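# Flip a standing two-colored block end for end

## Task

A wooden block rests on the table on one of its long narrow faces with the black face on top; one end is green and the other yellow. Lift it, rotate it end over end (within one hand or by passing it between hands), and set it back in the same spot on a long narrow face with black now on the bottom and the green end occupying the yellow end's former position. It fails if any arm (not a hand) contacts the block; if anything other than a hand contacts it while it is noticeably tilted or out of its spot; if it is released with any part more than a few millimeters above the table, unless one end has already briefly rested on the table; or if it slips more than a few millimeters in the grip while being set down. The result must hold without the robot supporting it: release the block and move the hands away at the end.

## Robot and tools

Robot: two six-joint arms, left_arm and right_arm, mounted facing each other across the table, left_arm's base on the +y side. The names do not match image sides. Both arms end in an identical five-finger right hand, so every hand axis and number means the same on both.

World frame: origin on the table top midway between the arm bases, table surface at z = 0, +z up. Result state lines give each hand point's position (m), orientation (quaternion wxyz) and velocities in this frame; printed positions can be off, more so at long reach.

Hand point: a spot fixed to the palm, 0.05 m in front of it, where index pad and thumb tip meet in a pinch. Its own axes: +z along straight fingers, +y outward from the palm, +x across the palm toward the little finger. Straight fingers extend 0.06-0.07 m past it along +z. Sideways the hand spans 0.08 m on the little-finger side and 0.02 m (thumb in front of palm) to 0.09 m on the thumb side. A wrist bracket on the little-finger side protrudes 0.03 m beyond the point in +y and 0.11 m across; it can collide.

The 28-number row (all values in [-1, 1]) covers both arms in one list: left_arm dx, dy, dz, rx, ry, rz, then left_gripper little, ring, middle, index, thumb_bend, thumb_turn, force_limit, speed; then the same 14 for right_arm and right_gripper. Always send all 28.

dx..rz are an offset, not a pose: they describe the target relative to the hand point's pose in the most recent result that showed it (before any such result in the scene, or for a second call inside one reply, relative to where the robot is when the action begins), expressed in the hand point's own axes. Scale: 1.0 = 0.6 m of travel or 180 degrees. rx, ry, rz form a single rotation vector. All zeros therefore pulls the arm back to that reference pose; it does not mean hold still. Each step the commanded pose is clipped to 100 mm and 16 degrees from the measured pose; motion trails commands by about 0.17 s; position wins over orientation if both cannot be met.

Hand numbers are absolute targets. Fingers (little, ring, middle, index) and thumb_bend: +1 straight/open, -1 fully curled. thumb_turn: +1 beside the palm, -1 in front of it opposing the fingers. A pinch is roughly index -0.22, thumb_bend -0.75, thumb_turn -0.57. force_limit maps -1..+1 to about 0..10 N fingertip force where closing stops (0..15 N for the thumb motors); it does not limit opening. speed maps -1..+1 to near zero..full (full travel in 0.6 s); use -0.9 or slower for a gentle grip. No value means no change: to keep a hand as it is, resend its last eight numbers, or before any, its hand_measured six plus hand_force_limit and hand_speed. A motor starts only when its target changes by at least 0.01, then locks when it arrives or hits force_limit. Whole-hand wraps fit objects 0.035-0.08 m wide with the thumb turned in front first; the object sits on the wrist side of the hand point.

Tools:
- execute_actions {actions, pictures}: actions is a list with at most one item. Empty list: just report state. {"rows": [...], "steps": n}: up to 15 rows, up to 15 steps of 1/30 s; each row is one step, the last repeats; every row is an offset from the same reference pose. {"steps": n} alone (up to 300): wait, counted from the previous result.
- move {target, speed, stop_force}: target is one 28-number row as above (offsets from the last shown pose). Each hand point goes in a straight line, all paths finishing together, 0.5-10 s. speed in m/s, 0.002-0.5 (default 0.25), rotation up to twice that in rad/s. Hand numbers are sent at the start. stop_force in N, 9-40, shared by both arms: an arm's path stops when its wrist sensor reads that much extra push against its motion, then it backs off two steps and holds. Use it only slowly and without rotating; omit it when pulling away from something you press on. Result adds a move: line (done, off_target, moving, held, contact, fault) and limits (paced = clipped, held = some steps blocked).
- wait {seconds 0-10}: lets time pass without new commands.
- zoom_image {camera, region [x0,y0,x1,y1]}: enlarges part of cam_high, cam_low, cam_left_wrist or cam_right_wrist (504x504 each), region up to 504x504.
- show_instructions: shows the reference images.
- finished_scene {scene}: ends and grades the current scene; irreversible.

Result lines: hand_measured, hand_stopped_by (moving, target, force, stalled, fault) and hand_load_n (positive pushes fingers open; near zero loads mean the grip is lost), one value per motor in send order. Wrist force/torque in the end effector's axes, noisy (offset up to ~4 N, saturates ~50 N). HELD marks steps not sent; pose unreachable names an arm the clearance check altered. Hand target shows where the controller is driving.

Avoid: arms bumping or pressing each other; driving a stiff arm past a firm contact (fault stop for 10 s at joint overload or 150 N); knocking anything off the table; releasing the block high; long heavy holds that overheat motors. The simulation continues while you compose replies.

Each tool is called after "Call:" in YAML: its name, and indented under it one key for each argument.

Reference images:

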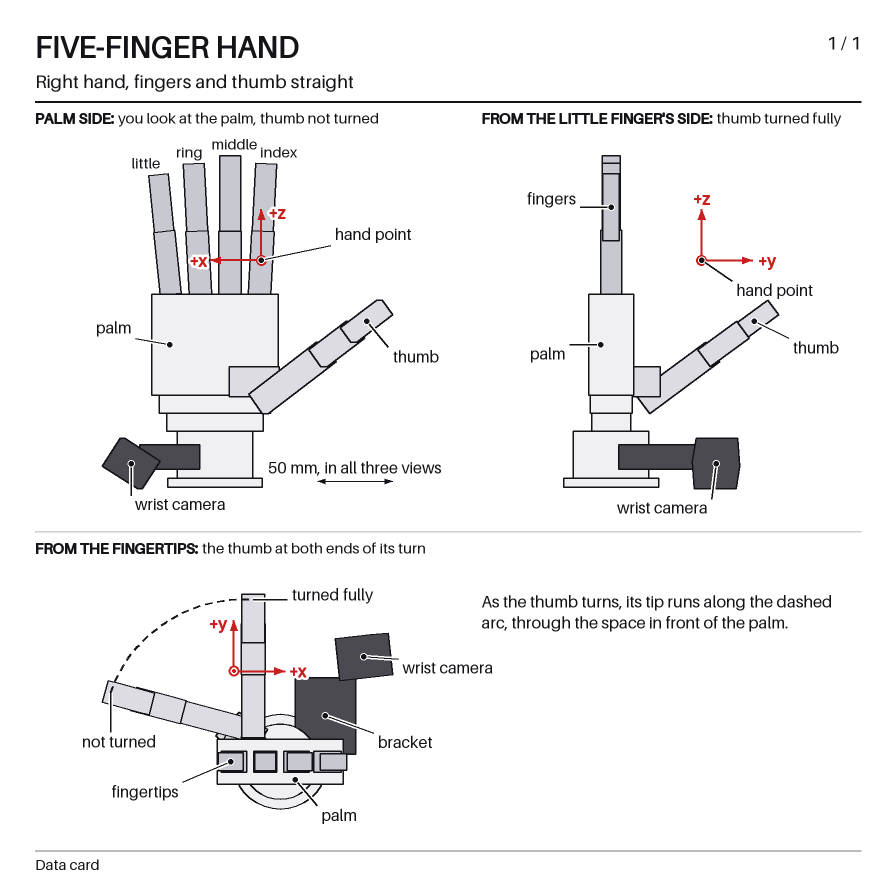

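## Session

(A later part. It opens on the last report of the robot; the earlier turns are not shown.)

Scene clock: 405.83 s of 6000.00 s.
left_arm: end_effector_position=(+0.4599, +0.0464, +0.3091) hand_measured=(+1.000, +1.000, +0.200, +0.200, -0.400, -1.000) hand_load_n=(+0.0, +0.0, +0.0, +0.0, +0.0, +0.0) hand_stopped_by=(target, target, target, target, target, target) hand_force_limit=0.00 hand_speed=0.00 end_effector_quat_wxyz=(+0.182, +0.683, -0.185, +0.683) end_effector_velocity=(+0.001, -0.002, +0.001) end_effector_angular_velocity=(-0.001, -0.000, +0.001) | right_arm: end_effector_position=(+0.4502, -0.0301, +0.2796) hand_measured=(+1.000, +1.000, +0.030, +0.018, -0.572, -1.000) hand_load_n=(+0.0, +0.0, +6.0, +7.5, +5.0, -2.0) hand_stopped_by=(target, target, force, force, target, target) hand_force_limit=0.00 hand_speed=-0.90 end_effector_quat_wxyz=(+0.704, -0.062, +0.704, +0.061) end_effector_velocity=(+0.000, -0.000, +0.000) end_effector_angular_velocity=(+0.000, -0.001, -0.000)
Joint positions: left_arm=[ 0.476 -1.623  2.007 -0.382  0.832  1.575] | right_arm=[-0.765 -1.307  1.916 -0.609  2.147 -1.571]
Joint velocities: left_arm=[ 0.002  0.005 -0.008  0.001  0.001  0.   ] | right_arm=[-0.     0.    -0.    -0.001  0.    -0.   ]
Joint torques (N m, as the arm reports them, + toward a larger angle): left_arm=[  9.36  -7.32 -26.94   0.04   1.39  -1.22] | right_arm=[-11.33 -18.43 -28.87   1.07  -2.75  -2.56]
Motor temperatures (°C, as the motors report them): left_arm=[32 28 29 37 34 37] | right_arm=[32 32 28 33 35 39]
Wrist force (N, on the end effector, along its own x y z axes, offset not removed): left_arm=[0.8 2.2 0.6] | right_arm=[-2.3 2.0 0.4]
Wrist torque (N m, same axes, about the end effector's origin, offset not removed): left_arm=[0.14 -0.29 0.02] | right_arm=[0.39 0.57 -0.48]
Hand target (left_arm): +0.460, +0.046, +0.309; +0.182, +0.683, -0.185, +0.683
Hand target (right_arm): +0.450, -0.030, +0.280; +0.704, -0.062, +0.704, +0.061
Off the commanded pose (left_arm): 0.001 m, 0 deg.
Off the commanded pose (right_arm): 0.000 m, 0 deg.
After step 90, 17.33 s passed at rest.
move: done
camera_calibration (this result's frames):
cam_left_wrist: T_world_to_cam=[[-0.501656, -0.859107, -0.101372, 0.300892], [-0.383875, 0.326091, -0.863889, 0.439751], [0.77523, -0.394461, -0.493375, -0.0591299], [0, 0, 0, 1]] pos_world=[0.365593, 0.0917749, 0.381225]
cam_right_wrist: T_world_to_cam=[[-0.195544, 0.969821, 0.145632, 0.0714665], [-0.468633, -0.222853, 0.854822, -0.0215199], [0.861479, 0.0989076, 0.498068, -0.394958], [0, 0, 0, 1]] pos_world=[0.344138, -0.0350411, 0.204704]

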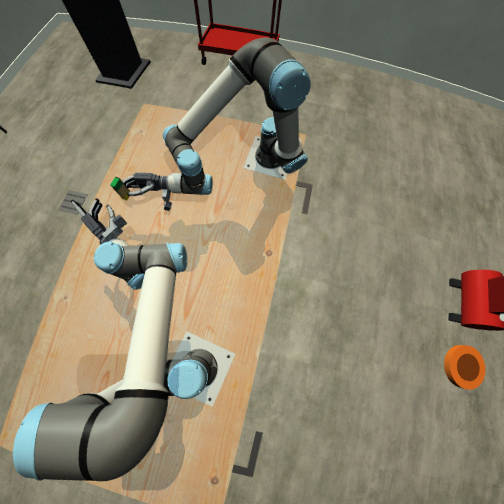

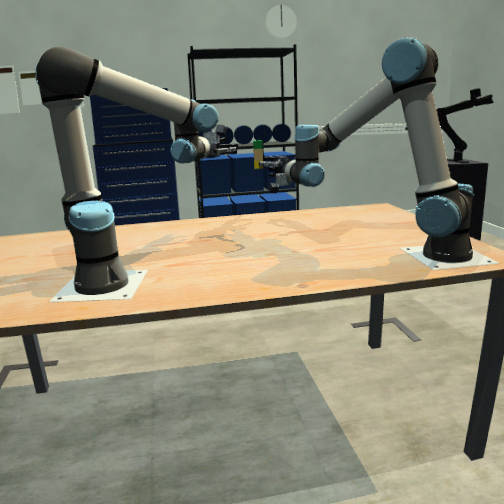

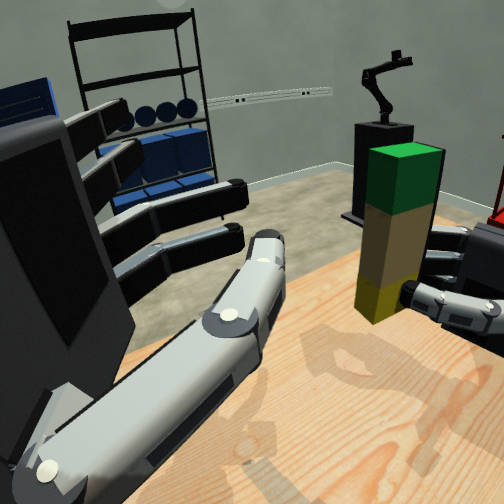

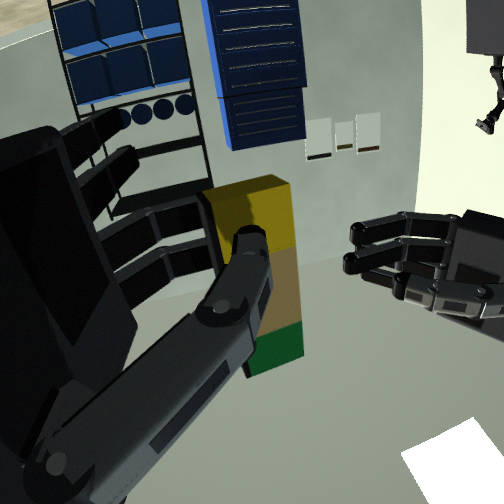

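Call:
move:
  target: [0.0015,0.0768,0.024,0,0,0, 1,1,0.2,0.2,-0.4,-1,0,0, 0,0,0,0,0,0, 1,1,-0.3,-0.3,-0.58,-1,0.0,-0.9]
  speed: 0.08

Call:
zoom_image:
  camera: "cam_high"
  region: [80, 160, 160, 240]

Call:
zoom_image:
  camera: "cam_left_wrist"
  region: [190, 130, 420, 360]

Scene clock: 439.17 s of 6000.00 s.
left_arm: end_effector_position=(+0.4493, -0.0005, +0.3099) hand_measured=(+1.000, +1.000, +0.200, +0.200, -0.400, -1.000) hand_load_n=(+0.0, +0.0, +0.0, +0.0, +0.0, +0.0) hand_stopped_by=(target, target, target, target, target, target) hand_force_limit=0.00 hand_speed=0.00 end_effector_quat_wxyz=(+0.182, +0.683, -0.185, +0.683) end_effector_velocity=(-0.001, -0.003, +0.001) end_effector_angular_velocity=(-0.001, -0.001, -0.001) | right_arm: end_effector_position=(+0.4502, -0.0301, +0.2796) hand_measured=(+1.000, +1.000, +0.030, +0.018, -0.572, -1.000) hand_load_n=(+0.0, +0.0, +6.0, +7.5, +5.0, -2.0) hand_stopped_by=(target, target, force, force, target, target) hand_force_limit=0.00 hand_speed=-0.90 end_effector_quat_wxyz=(+0.704, -0.062, +0.704, +0.061) end_effector_velocity=(-0.000, -0.000, -0.000) end_effector_angular_velocity=(-0.001, +0.001, -0.000)
Joint positions: left_arm=[ 0.412 -1.544  1.927 -0.382  0.768  1.575] | right_arm=[-0.765 -1.307  1.916 -0.609  2.147 -1.571]
Joint velocities: left_arm=[-0.003  0.004 -0.005 -0.    -0.002  0.001] | right_arm=[-0.    -0.     0.     0.001  0.    -0.001]
Joint torques (N m, as the arm reports them, + toward a larger angle): left_arm=[ -9.76  -9.85 -26.86  -0.01  -1.27   0.2 ] | right_arm=[ -4.42 -18.85 -28.67   1.09  -2.57  -2.66]
Motor temperatures (°C, as the motors report them): left_arm=[32 28 29 37 34 37] | right_arm=[32 32 28 33 35 39]
Wrist force (N, on the end effector, along its own x y z axes, offset not removed): left_arm=[1.8 1.4 0.9] | right_arm=[-1.4 1.0 0.0]
Wrist torque (N m, same axes, about the end effector's origin, offset not removed): left_arm=[0.05 -0.43 -0.03] | right_arm=[0.23 0.41 -0.44]
Hand target (left_arm): +0.449, -0.001, +0.310; +0.182, +0.683, -0.185, +0.683
Hand target (right_arm): +0.450, -0.030, +0.280; +0.704, -0.062, +0.704, +0.061
Off the commanded pose (left_arm): 0.000 m, 0 deg.
Off the commanded pose (right_arm): 0.000 m, 0 deg.
After step 90, 29.27 s passed at rest.
move: done
camera_calibration (this result's frames):
cam_left_wrist: T_world_to_cam=[[-0.501659, -0.859085, -0.101548, 0.255424], [-0.383705, 0.326183, -0.86393, 0.451572], [0.775312, -0.394434, -0.493268, -0.0690317], [0, 0, 0, 1]] pos_world=[0.354927, 0.044907, 0.382013]
cam_right_wrist: T_world_to_cam=[[-0.195513, 0.969828, 0.145631, 0.0714703], [-0.468639, -0.222837, 0.854822, -0.0215115], [0.861482, 0.0988806, 0.498067, -0.394973], [0, 0, 0, 1]] pos_world=[0.344154, -0.0350523, 0.204703]

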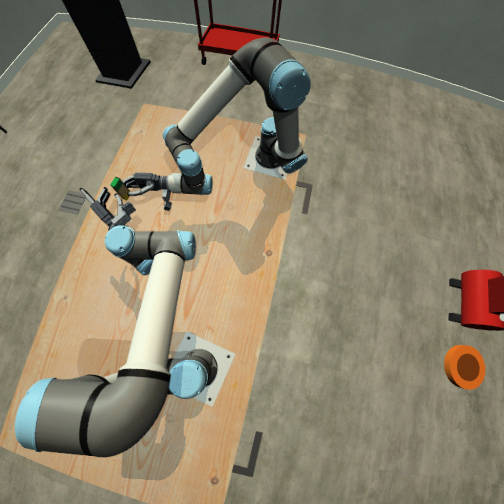

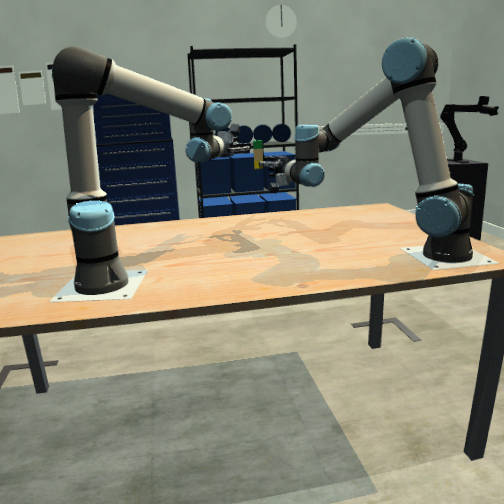

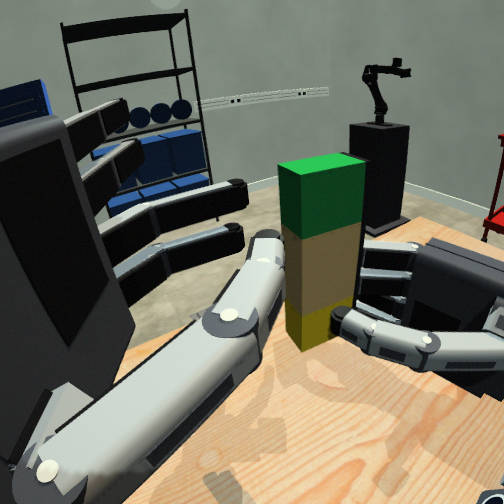

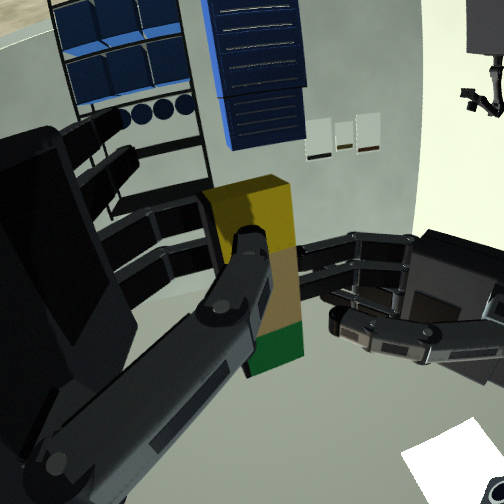

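Region (80, 160, 160, 240) of cam_high's 504x504 image, scaled by 6.300, with more detail than that image has.

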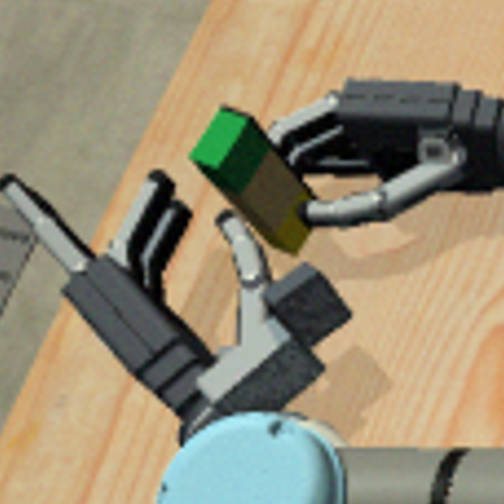

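Region (190, 130, 420, 360) of cam_left_wrist's 504x504 image, scaled by 2.191, with more detail than that image has.

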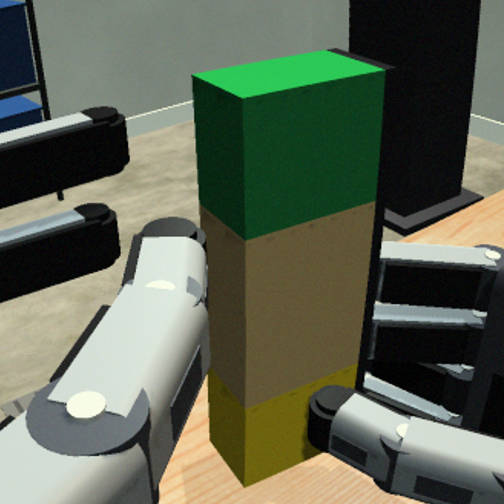

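Call:
move:
  target: [0,0.0107,-0.005,0,0,0, 1,1,0.2,0.2,-0.33,-1,0,0, 0,0,0,0,0,0, 1,1,-0.3,-0.3,-0.58,-1,0.0,-0.9]
  speed: 0.04

Call:
move:
  target: [0,0.0439,0.016,0,0,0, 1,1,0.2,0.2,-0.33,-1,0,0, 0,0,0,0,0,0, 1,1,-0.3,-0.3,-0.58,-1,0.0,-0.9]
  speed: 0.03

Call:
zoom_image:
  camera: "cam_high"
  region: [80, 160, 160, 240]

Scene clock: 479.83 s of 6000.00 s.
left_arm: end_effector_position=(+0.4436, -0.0044, +0.3099) hand_measured=(+1.000, +1.000, +0.200, +0.200, -0.330, -1.000) hand_load_n=(+0.0, +0.0, +0.0, +0.0, +0.0, +0.0) hand_stopped_by=(target, target, target, target, target, target) hand_force_limit=0.00 hand_speed=0.00 end_effector_quat_wxyz=(+0.182, +0.683, -0.185, +0.683) end_effector_velocity=(-0.002, -0.001, +0.000) end_effector_angular_velocity=(-0.000, +0.000, -0.000) | right_arm: end_effector_position=(+0.4502, -0.0301, +0.2796) hand_measured=(+1.000, +1.000, +0.030, +0.018, -0.572, -1.000) hand_load_n=(+0.0, +0.0, +6.0, +7.5, +5.0, -2.0) hand_stopped_by=(target, target, force, force, target, target) hand_force_limit=0.00 hand_speed=-0.90 end_effector_quat_wxyz=(+0.704, -0.062, +0.704, +0.061) end_effector_velocity=(-0.000, +0.000, -0.000) end_effector_angular_velocity=(+0.000, +0.000, +0.000)
Joint positions: left_arm=[ 0.395 -1.544  1.927 -0.382  0.751  1.575] | right_arm=[-0.765 -1.307  1.916 -0.609  2.147 -1.571]
Joint velocities: left_arm=[-0.005 -0.001  0.001 -0.    -0.005 -0.   ] | right_arm=[ 0.  0. -0.  0. -0.  0.]
Joint torques (N m, as the arm reports them, + toward a larger angle): left_arm=[ -9.71 -10.64 -27.55  -2.87  -1.58   0.81] | right_arm=[  4.81 -19.8  -27.53   1.05  -2.39  -2.54]
Motor temperatures (°C, as the motors report them): left_arm=[32 28 29 37 34 37] | right_arm=[32 32 28 33 35 39]
Wrist force (N, on the end effector, along its own x y z axes, offset not removed): left_arm=[0.6 1.8 -0.5] | right_arm=[-1.2 0.2 -0.4]
Wrist torque (N m, same axes, about the end effector's origin, offset not removed): left_arm=[0.19 -0.26 -0.02] | right_arm=[0.16 0.41 -0.44]
Hand target (left_arm): +0.443, -0.004, +0.310; +0.182, +0.683, -0.185, +0.683
Hand target (right_arm): +0.450, -0.030, +0.280; +0.704, -0.062, +0.704, +0.061
Off the commanded pose (left_arm): 0.000 m, 0 deg.
Off the commanded pose (right_arm): 0.000 m, 0 deg.
After step 90, 36.93 s passed at rest.
move: done
camera_calibration (this result's frames):
cam_left_wrist: T_world_to_cam=[[-0.501682, -0.859076, -0.101512, 0.249206], [-0.383732, 0.326176, -0.86392, 0.450676], [0.775284, -0.394459, -0.493292, -0.0661852], [0, 0, 0, 1]] pos_world=[0.349273, 0.0409798, 0.381997]
cam_right_wrist: T_world_to_cam=[[-0.195544, 0.969822, 0.145631, 0.0714664], [-0.468632, -0.222853, 0.854822, -0.0215195], [0.861479, 0.0989081, 0.498067, -0.394958], [0, 0, 0, 1]] pos_world=[0.344139, -0.0350408, 0.204703]

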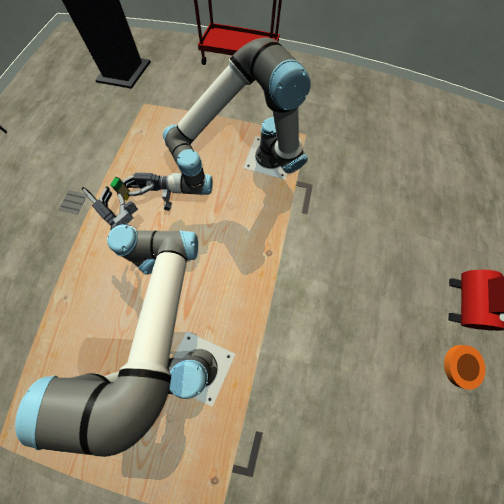

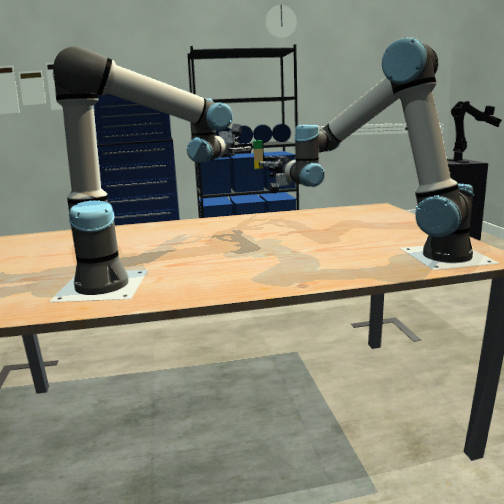

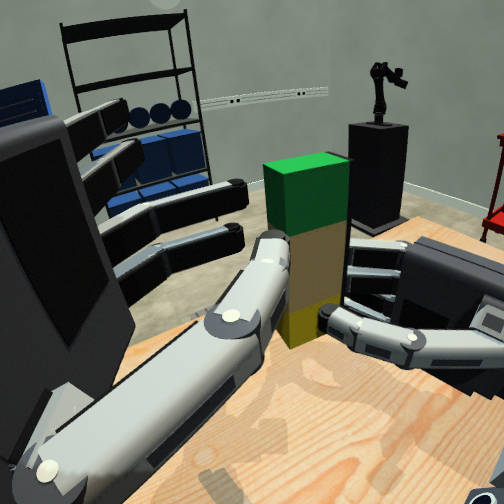

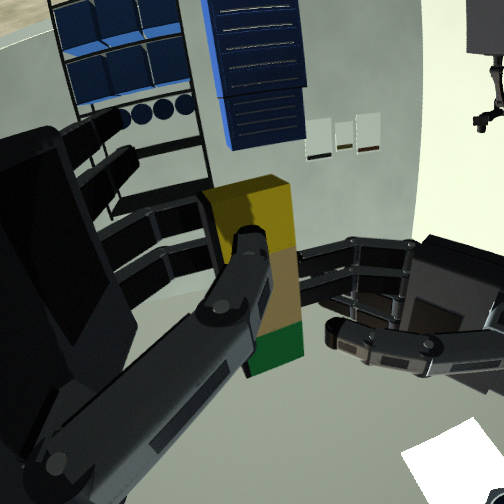

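Scene clock: 481.10 s of 6000.00 s.
left_arm: end_effector_position=(+0.4387, -0.0317, +0.3098) hand_measured=(+1.000, +1.000, +0.200, +0.200, -0.330, -1.000) hand_load_n=(+0.0, +0.0, +0.0, +0.0, +0.0, +0.0) hand_stopped_by=(target, target, target, target, target, target) hand_force_limit=0.00 hand_speed=0.00 end_effector_quat_wxyz=(+0.182, +0.683, -0.185, +0.683) end_effector_velocity=(-0.000, -0.002, +0.000) end_effector_angular_velocity=(-0.001, +0.000, +0.000) | right_arm: end_effector_position=(+0.4502, -0.0301, +0.2796) hand_measured=(+1.000, +1.000, +0.030, +0.018, -0.572, -1.000) hand_load_n=(+0.0, +0.0, +6.0, +7.5, +5.0, -2.0) hand_stopped_by=(target, target, force, force, target, target) hand_force_limit=0.00 hand_speed=-0.90 end_effector_quat_wxyz=(+0.704, -0.062, +0.704, +0.061) end_effector_velocity=(+0.000, -0.000, +0.000) end_effector_angular_velocity=(-0.001, -0.001, -0.001)
Joint positions: left_arm=[ 0.368 -1.493  1.873 -0.379  0.723  1.575] | right_arm=[-0.765 -1.307  1.916 -0.609  2.147 -1.571]
Joint velocities: left_arm=[-0.002  0.004 -0.005  0.001 -0.002 -0.001] | right_arm=[-0.001  0.    -0.    -0.001  0.    -0.001]
Joint torques (N m, as the arm reports them, + toward a larger angle): left_arm=[-10.   -12.62 -26.45   0.14  -1.64   0.61] | right_arm=[  6.67 -20.93 -27.33   0.92  -2.47  -2.44]
Motor temperatures (°C, as the motors report them): left_arm=[32 28 29 37 34 37] | right_arm=[32 32 28 33 35 39]
Wrist force (N, on the end effector, along its own x y z axes, offset not removed): left_arm=[2.0 2.3 -0.7] | right_arm=[-1.7 1.1 -0.6]
Wrist torque (N m, same axes, about the end effector's origin, offset not removed): left_arm=[0.21 -0.40 0.07] | right_arm=[0.25 0.57 -0.50]
Hand target (left_arm): +0.439, -0.032, +0.310; +0.182, +0.683, -0.185, +0.683
Hand target (right_arm): +0.450, -0.030, +0.280; +0.704, -0.062, +0.704, +0.061
Off the commanded pose (left_arm): 0.000 m, 0 deg.
Off the commanded pose (right_arm): 0.000 m, 0 deg.
move: done
camera_calibration (this result's frames):
cam_left_wrist: T_world_to_cam=[[-0.501685, -0.859064, -0.101589, 0.223261], [-0.383655, 0.326216, -0.86394, 0.457645], [0.77532, -0.39445, -0.493242, -0.073249], [0, 0, 0, 1]] pos_world=[0.344376, 0.0136108, 0.381929]
cam_right_wrist: T_world_to_cam=[[-0.195544, 0.969822, 0.145631, 0.0714665], [-0.468632, -0.222852, 0.854822, -0.0215194], [0.861479, 0.0989081, 0.498067, -0.394958], [0, 0, 0, 1]] pos_world=[0.344139, -0.0350408, 0.204703]

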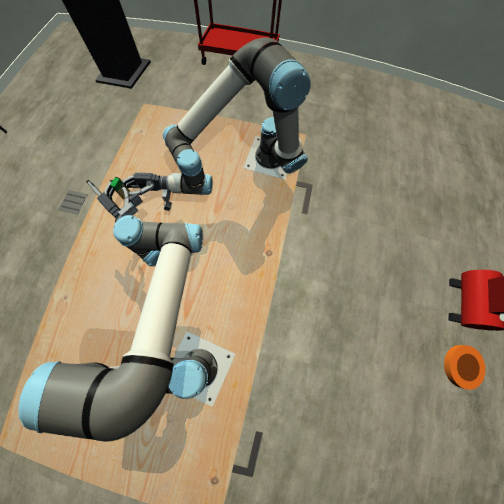

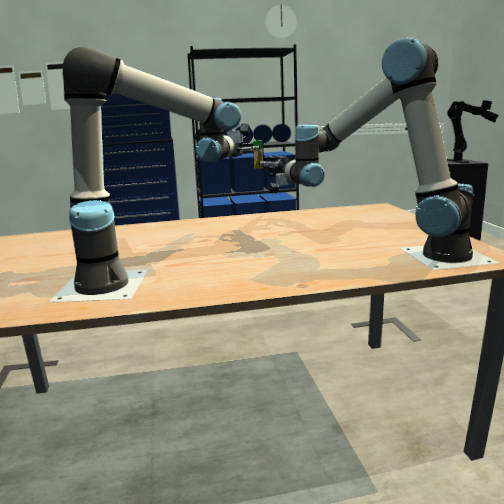

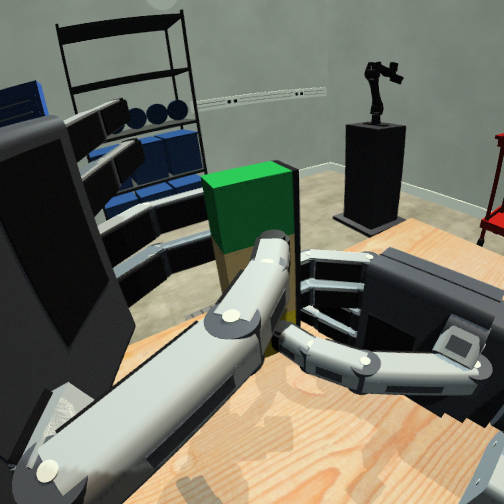

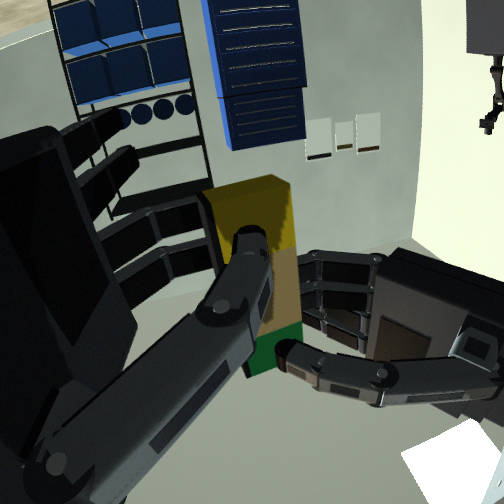

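Region (80, 160, 160, 240) of cam_high's 504x504 image, scaled by 6.300, with more detail than that image has.

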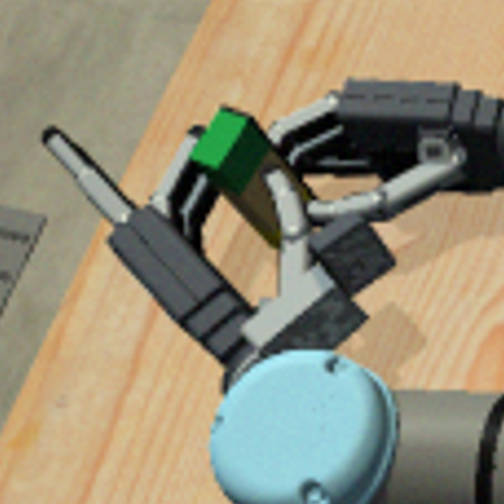

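Call:
move:
  target: [0,0,0,0,0,0, 1,1,-0.05,-0.05,-0.58,-1,-0.8,-0.9, 0,0,0,0,0,0, 1,1,-0.3,-0.3,-0.58,-1,0.0,-0.9]
  speed: 0.02

Scene clock: 492.50 s of 6000.00 s.
left_arm: end_effector_position=(+0.4387, -0.0317, +0.3098) hand_measured=(+1.000, +1.000, +0.096, +0.106, -0.580, -1.000) hand_load_n=(+0.0, +0.0, +1.0, +0.5, +0.0, +0.0) hand_stopped_by=(target, target, force, force, target, target) hand_force_limit=-0.80 hand_speed=-0.90 end_effector_quat_wxyz=(+0.182, +0.683, -0.185, +0.683) end_effector_velocity=(+0.000, +0.001, -0.001) end_effector_angular_velocity=(+0.002, +0.000, +0.000) | right_arm: end_effector_position=(+0.4502, -0.0301, +0.2796) hand_measured=(+1.000, +1.000, +0.030, +0.018, -0.572, -1.000) hand_load_n=(+0.0, +0.0, +6.5, +6.0, +5.0, -2.5) hand_stopped_by=(target, target, force, force, target, target) hand_force_limit=0.00 hand_speed=-0.90 end_effector_quat_wxyz=(+0.704, -0.062, +0.704, +0.061) end_effector_velocity=(+0.000, -0.000, +0.000) end_effector_angular_velocity=(+0.002, +0.000, -0.000)
Joint positions: left_arm=[ 0.368 -1.493  1.873 -0.379  0.723  1.575] | right_arm=[-0.765 -1.307  1.916 -0.609  2.147 -1.571]
Joint velocities: left_arm=[ 0.    -0.     0.001  0.002  0.    -0.   ] | right_arm=[-0.001  0.     0.    -0.    -0.     0.002]
Joint torques (N m, as the arm reports them, + toward a larger angle): left_arm=[  9.1  -32.88 -12.9   -3.04   1.69   0.79] | right_arm=[  5.69 -20.05 -28.03   0.98  -1.85  -2.36]
Motor temperatures (°C, as the motors report them): left_arm=[32 28 29 37 34 37] | right_arm=[32 32 28 33 35 39]
Wrist force (N, on the end effector, along its own x y z axes, offset not removed): left_arm=[-0.3 0.8 1.3] | right_arm=[-2.2 2.2 -0.2]
Wrist torque (N m, same axes, about the end effector's origin, offset not removed): left_arm=[0.11 -0.30 -0.03] | right_arm=[0.26 0.25 -0.47]
Hand target (left_arm): +0.439, -0.032, +0.310; +0.182, +0.683, -0.185, +0.683
Hand target (right_arm): +0.450, -0.030, +0.280; +0.704, -0.062, +0.704, +0.061
Off the commanded pose (left_arm): 0.000 m, 0 deg.
Off the commanded pose (right_arm): 0.000 m, 0 deg.
After step 90, 5.80 s passed at rest.
move: done
camera_calibration (this result's frames):
cam_left_wrist: T_world_to_cam=[[-0.501685, -0.859064, -0.10159, 0.223261], [-0.383655, 0.326217, -0.863939, 0.457644], [0.77532, -0.39445, -0.493243, -0.073249], [0, 0, 0, 1]] pos_world=[0.344376, 0.0136111, 0.381928]
cam_right_wrist: T_world_to_cam=[[-0.195547, 0.969821, 0.145631, 0.0714671], [-0.468631, -0.222853, 0.854822, -0.0215198], [0.861479, 0.098911, 0.498067, -0.394958], [0, 0, 0, 1]] pos_world=[0.344138, -0.0350404, 0.204703]

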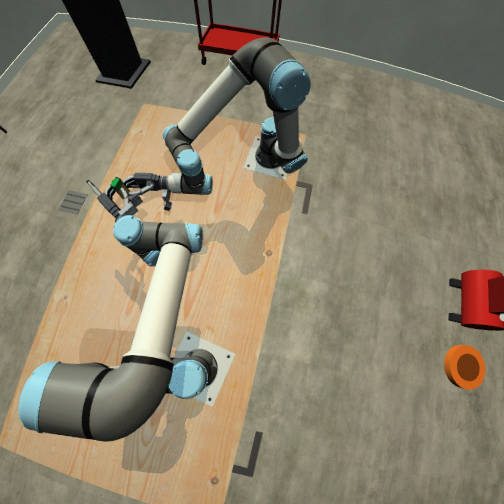

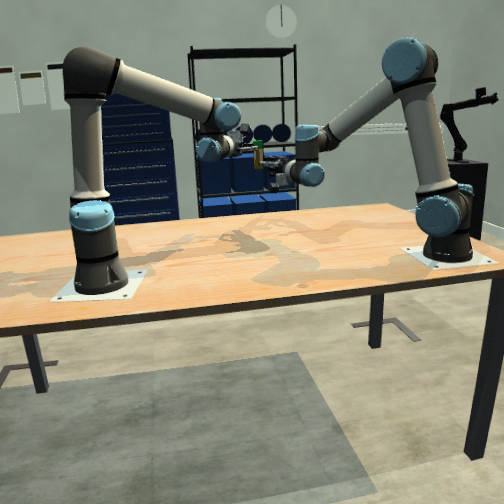

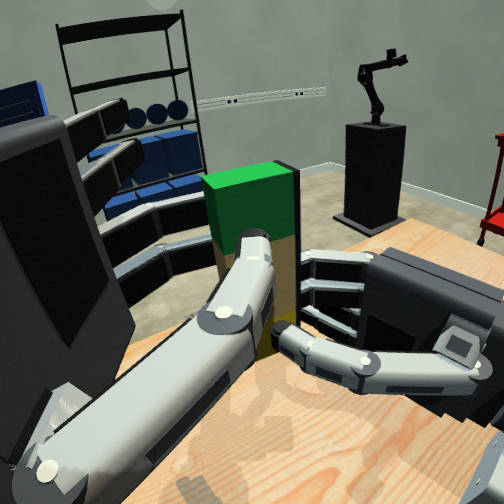

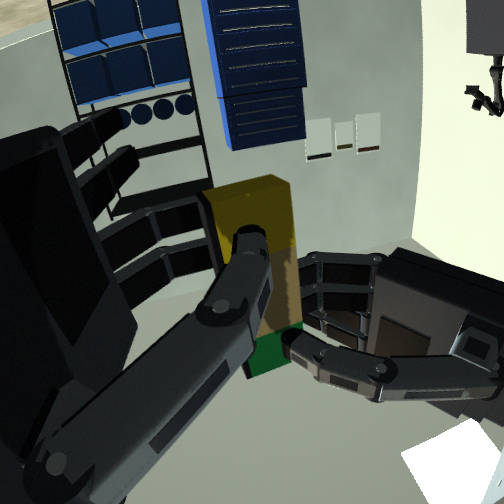

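Call:
move:
  target: [0,-0.0031,0.0086,0,0,0, 1,1,-0.05,-0.05,-0.58,-1,-0.8,-0.9, 0,0,0,0,0,0, 1,1,-0.3,-0.3,-0.58,-1,0.0,-0.9]
  speed: 0.008

Call:
move:
  target: [0,0,0,0,0,0, 1,1,-0.1,-0.1,-0.68,-1,-0.8,-0.9, 0,0,0,0,0,0, 1,1,-0.3,-0.3,-0.58,-1,0.0,-0.9]
  speed: 0.02

Scene clock: 503.03 s of 6000.00 s.
left_arm: end_effector_position=(+0.4440, -0.0327, +0.3098) hand_measured=(+1.000, +1.000, +0.096, +0.106, -0.580, -1.000) hand_load_n=(+0.0, +0.0, +0.0, +0.0, +1.0, -1.0) hand_stopped_by=(target, target, force, force, target, target) hand_force_limit=-0.80 hand_speed=-0.90 end_effector_quat_wxyz=(+0.182, +0.683, -0.185, +0.683) end_effector_velocity=(+0.002, -0.001, +0.001) end_effector_angular_velocity=(-0.000, -0.001, +0.000) | right_arm: end_effector_position=(+0.4502, -0.0301, +0.2796) hand_measured=(+1.000, +1.000, +0.030, +0.018, -0.572, -1.000) hand_load_n=(+0.0, +0.0, +5.0, +10.5, +5.0, +0.0) hand_stopped_by=(target, target, force, force, target, target) hand_force_limit=0.00 hand_speed=-0.90 end_effector_quat_wxyz=(+0.704, -0.062, +0.704, +0.061) end_effector_velocity=(+0.000, +0.000, +0.000) end_effector_angular_velocity=(+0.002, -0.001, -0.000)
Joint positions: left_arm=[ 0.38  -1.485  1.864 -0.378  0.736  1.575] | right_arm=[-0.765 -1.307  1.916 -0.609  2.147 -1.571]
Joint velocities: left_arm=[ 0.004  0.003 -0.004 -0.001  0.004  0.002] | right_arm=[-0.     0.    -0.    -0.002  0.     0.   ]
Joint torques (N m, as the arm reports them, + toward a larger angle): left_arm=[ 10.98 -12.03 -27.2    0.08   1.2    0.85] | right_arm=[  6.37 -20.31 -27.45   0.5   -0.68  -2.29]
Motor temperatures (°C, as the motors report them): left_arm=[32 28 29 37 34 37] | right_arm=[32 32 28 33 35 39]
Wrist force (N, on the end effector, along its own x y z axes, offset not removed): left_arm=[4.0 2.0 -3.2] | right_arm=[0.7 -1.5 3.2]
Wrist torque (N m, same axes, about the end effector's origin, offset not removed): left_arm=[0.02 -0.49 0.04] | right_arm=[0.22 0.59 -0.36]
Hand target (left_arm): +0.444, -0.033, +0.310; +0.182, +0.683, -0.185, +0.683
Hand target (right_arm): +0.450, -0.030, +0.280; +0.704, -0.062, +0.704, +0.061
Off the commanded pose (left_arm): 0.000 m, 0 deg.
Off the commanded pose (right_arm): 0.000 m, 0 deg.
After step 90, 6.63 s passed at rest.
move: done
camera_calibration (this result's frames):
cam_left_wrist: T_world_to_cam=[[-0.501688, -0.859067, -0.101554, 0.225054], [-0.383659, 0.326185, -0.863949, 0.459982], [0.775316, -0.394471, -0.493232, -0.0776635], [0, 0, 0, 1]] pos_world=[0.349597, 0.0126615, 0.38195]
cam_right_wrist: T_world_to_cam=[[-0.195544, 0.969823, 0.145619, 0.0714709], [-0.468617, -0.22284, 0.854834, -0.0215231], [0.861488, 0.0989185, 0.498051, -0.394953], [0, 0, 0, 1]] pos_world=[0.344136, -0.0350422, 0.204698]

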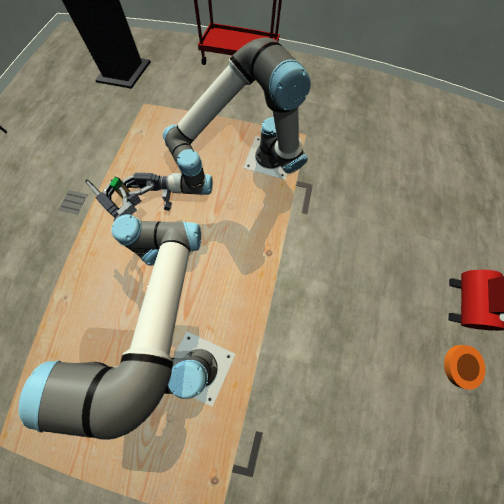

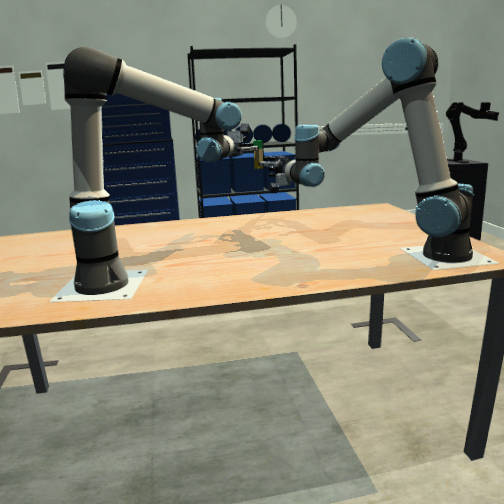

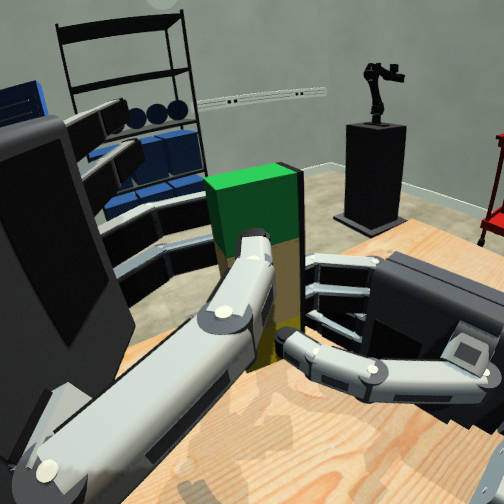

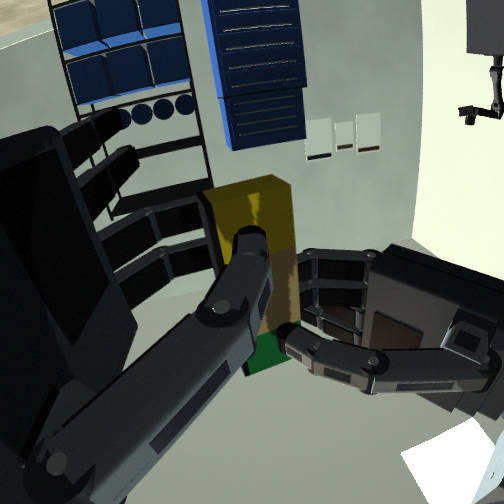

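Scene clock: 503.67 s of 6000.00 s.
left_arm: end_effector_position=(+0.4440, -0.0327, +0.3098) hand_measured=(+1.000, +1.000, +0.052, +0.046, -0.584, -1.000) hand_load_n=(+0.0, +0.0, +1.5, +1.5, +2.0, -1.5) hand_stopped_by=(target, target, force, force, force, target) hand_force_limit=-0.80 hand_speed=-0.90 end_effector_quat_wxyz=(+0.182, +0.683, -0.185, +0.683) end_effector_velocity=(+0.000, +0.000, -0.000) end_effector_angular_velocity=(+0.002, -0.000, +0.001) | right_arm: end_effector_position=(+0.4502, -0.0301, +0.2796) hand_measured=(+1.000, +1.000, +0.030, +0.018, -0.572, -1.000) hand_load_n=(+0.0, +0.0, +5.0, +10.5, +5.5, +0.0) hand_stopped_by=(target, target, force, force, target, target) hand_force_limit=0.00 hand_speed=-0.90 end_effector_quat_wxyz=(+0.704, -0.062, +0.704, +0.061) end_effector_velocity=(-0.000, -0.000, -0.001) end_effector_angular_velocity=(-0.001, +0.002, -0.000)
Joint positions: left_arm=[ 0.38  -1.484  1.864 -0.378  0.736  1.575] | right_arm=[-0.765 -1.307  1.916 -0.609  2.147 -1.571]
Joint velocities: left_arm=[ 0.    -0.    -0.     0.002 -0.     0.001] | right_arm=[-0.     0.    -0.     0.003  0.     0.001]
Joint torques (N m, as the arm reports them, + toward a larger angle): left_arm=[ -8.78 -20.05 -10.55  -0.33  -1.67   0.71] | right_arm=[  6.24 -21.48 -27.27   0.3   -0.71  -2.35]
Motor temperatures (°C, as the motors report them): left_arm=[32 28 29 37 34 37] | right_arm=[32 32 28 33 35 39]
Wrist force (N, on the end effector, along its own x y z axes, offset not removed): left_arm=[3.7 1.8 -2.7] | right_arm=[1.6 -1.6 1.9]
Wrist torque (N m, same axes, about the end effector's origin, offset not removed): left_arm=[0.04 -0.28 -0.12] | right_arm=[0.25 0.58 -0.33]
Hand target (left_arm): +0.444, -0.033, +0.310; +0.182, +0.683, -0.185, +0.683
Hand target (right_arm): +0.450, -0.030, +0.280; +0.704, -0.062, +0.704, +0.061
Off the commanded pose (left_arm): 0.000 m, 0 deg.
Off the commanded pose (right_arm): 0.000 m, 0 deg.
move: done
camera_calibration (this result's frames):
cam_left_wrist: T_world_to_cam=[[-0.501668, -0.859071, -0.101619, 0.225062], [-0.383684, 0.32625, -0.863914, 0.45995], [0.775317, -0.394409, -0.49328, -0.0776872], [0, 0, 0, 1]] pos_world=[0.349614, 0.0126451, 0.381907]
cam_right_wrist: T_world_to_cam=[[-0.195544, 0.969824, 0.145616, 0.0714717], [-0.468613, -0.222836, 0.854837, -0.0215224], [0.861489, 0.0989204, 0.498047, -0.394951], [0, 0, 0, 1]] pos_world=[0.344136, -0.0350423, 0.204695]

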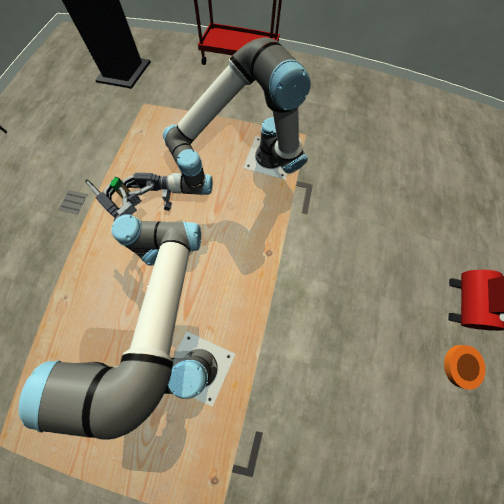

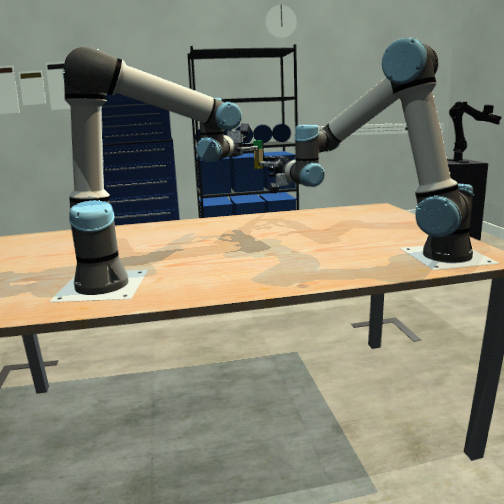

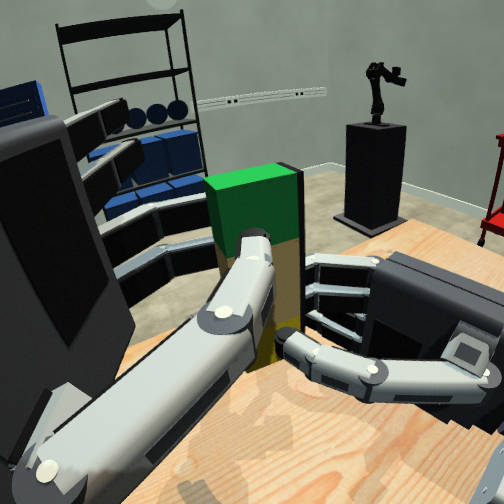

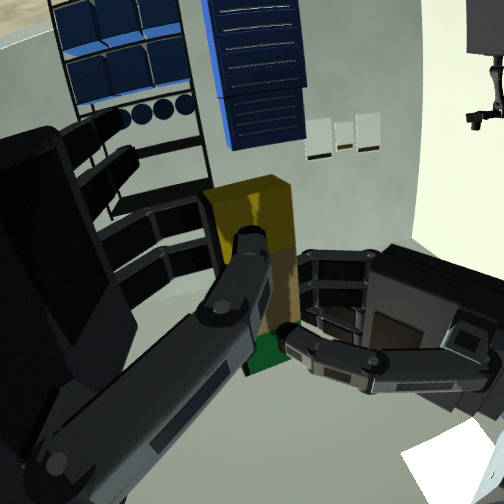

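Call:
move:
  target: [0,0,0,0,0,0, 1,1,-0.3,-0.3,-0.68,-1,0.0,-0.9, 0,0,0,0,0,0, 1,1,-0.3,-0.3,-0.58,-1,0.0,-0.9]
  speed: 0.02

Scene clock: 509.17 s of 6000.00 s.
left_arm: end_effector_position=(+0.4440, -0.0327, +0.3098) hand_measured=(+1.000, +1.000, +0.044, +0.038, -0.584, -1.000) hand_load_n=(+0.0, +0.0, +5.0, +5.0, +3.0, -1.0) hand_stopped_by=(target, target, force, force, force, target) hand_force_limit=0.00 hand_speed=-0.90 end_effector_quat_wxyz=(+0.182, +0.683, -0.185, +0.683) end_effector_velocity=(-0.000, -0.000, +0.000) end_effector_angular_velocity=(-0.001, +0.000, -0.000) | right_arm: end_effector_position=(+0.4502, -0.0301, +0.2796) hand_measured=(+1.000, +1.000, +0.030, +0.018, -0.572, -1.000) hand_load_n=(+0.0, +0.0, +5.0, +9.5, +5.0, -0.5) hand_stopped_by=(target, target, force, force, target, target) hand_force_limit=0.00 hand_speed=-0.90 end_effector_quat_wxyz=(+0.704, -0.062, +0.704, +0.061) end_effector_velocity=(+0.000, -0.000, -0.000) end_effector_angular_velocity=(-0.000, -0.000, -0.000)
Joint positions: left_arm=[ 0.38  -1.485  1.864 -0.378  0.736  1.575] | right_arm=[-0.765 -1.307  1.916 -0.609  2.147 -1.571]
Joint velocities: left_arm=[-0.    -0.     0.    -0.001  0.    -0.   ] | right_arm=[-0.  0.  0. -0. -0. -0.]
Joint torques (N m, as the arm reports them, + toward a larger angle): left_arm=[ -4.4  -22.79 -16.71  -2.47  -0.88   0.74] | right_arm=[  6.62 -22.97 -27.85  -0.17  -0.7   -2.46]
Motor temperatures (°C, as the motors report them): left_arm=[32 28 29 37 34 37] | right_arm=[32 32 28 33 35 39]
Wrist force (N, on the end effector, along its own x y z axes, offset not removed): left_arm=[2.8 2.3 -0.7] | right_arm=[-0.2 -0.8 1.7]
Wrist torque (N m, same axes, about the end effector's origin, offset not removed): left_arm=[0.28 -0.33 0.00] | right_arm=[0.25 0.59 -0.41]
Hand target (left_arm): +0.444, -0.033, +0.310; +0.182, +0.683, -0.185, +0.683
Hand target (right_arm): +0.450, -0.030, +0.280; +0.704, -0.062, +0.704, +0.061
Off the commanded pose (left_arm): 0.000 m, 0 deg.
Off the commanded pose (right_arm): 0.000 m, 0 deg.
After step 90, 1.80 s passed at rest.
move: done
camera_calibration (this result's frames):
cam_left_wrist: T_world_to_cam=[[-0.501686, -0.859068, -0.101555, 0.225054], [-0.38366, 0.326186, -0.863949, 0.459981], [0.775317, -0.394468, -0.493233, -0.0776639], [0, 0, 0, 1]] pos_world=[0.349597, 0.012662, 0.381949]
cam_right_wrist: T_world_to_cam=[[-0.195543, 0.969824, 0.145615, 0.0714719], [-0.468612, -0.222836, 0.854837, -0.0215228], [0.86149, 0.0989207, 0.498046, -0.394951], [0, 0, 0, 1]] pos_world=[0.344136, -0.0350424, 0.204695]

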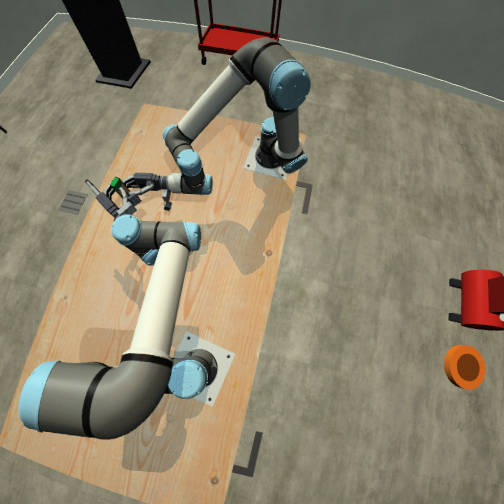

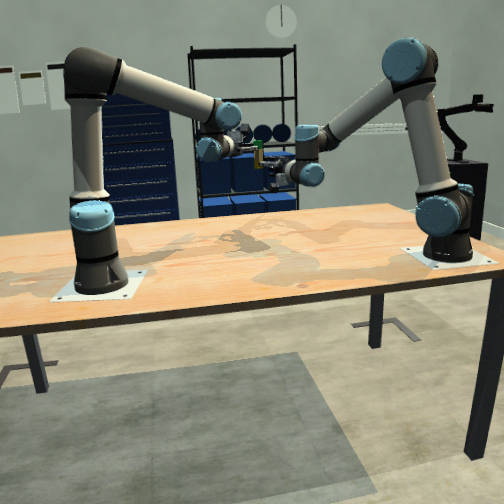

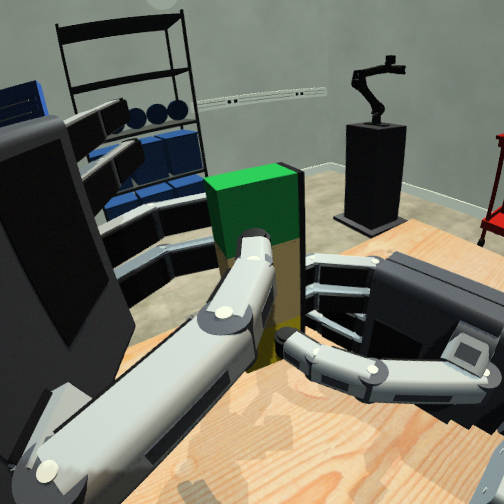

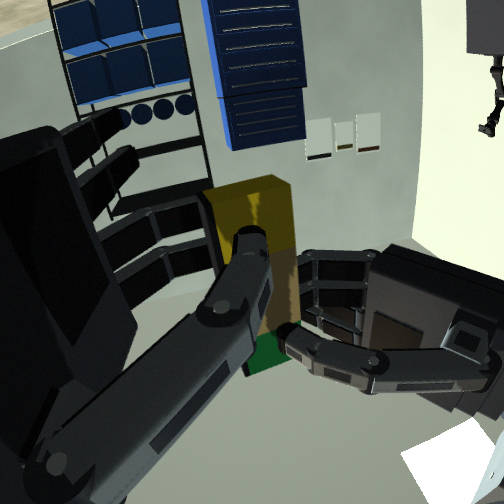

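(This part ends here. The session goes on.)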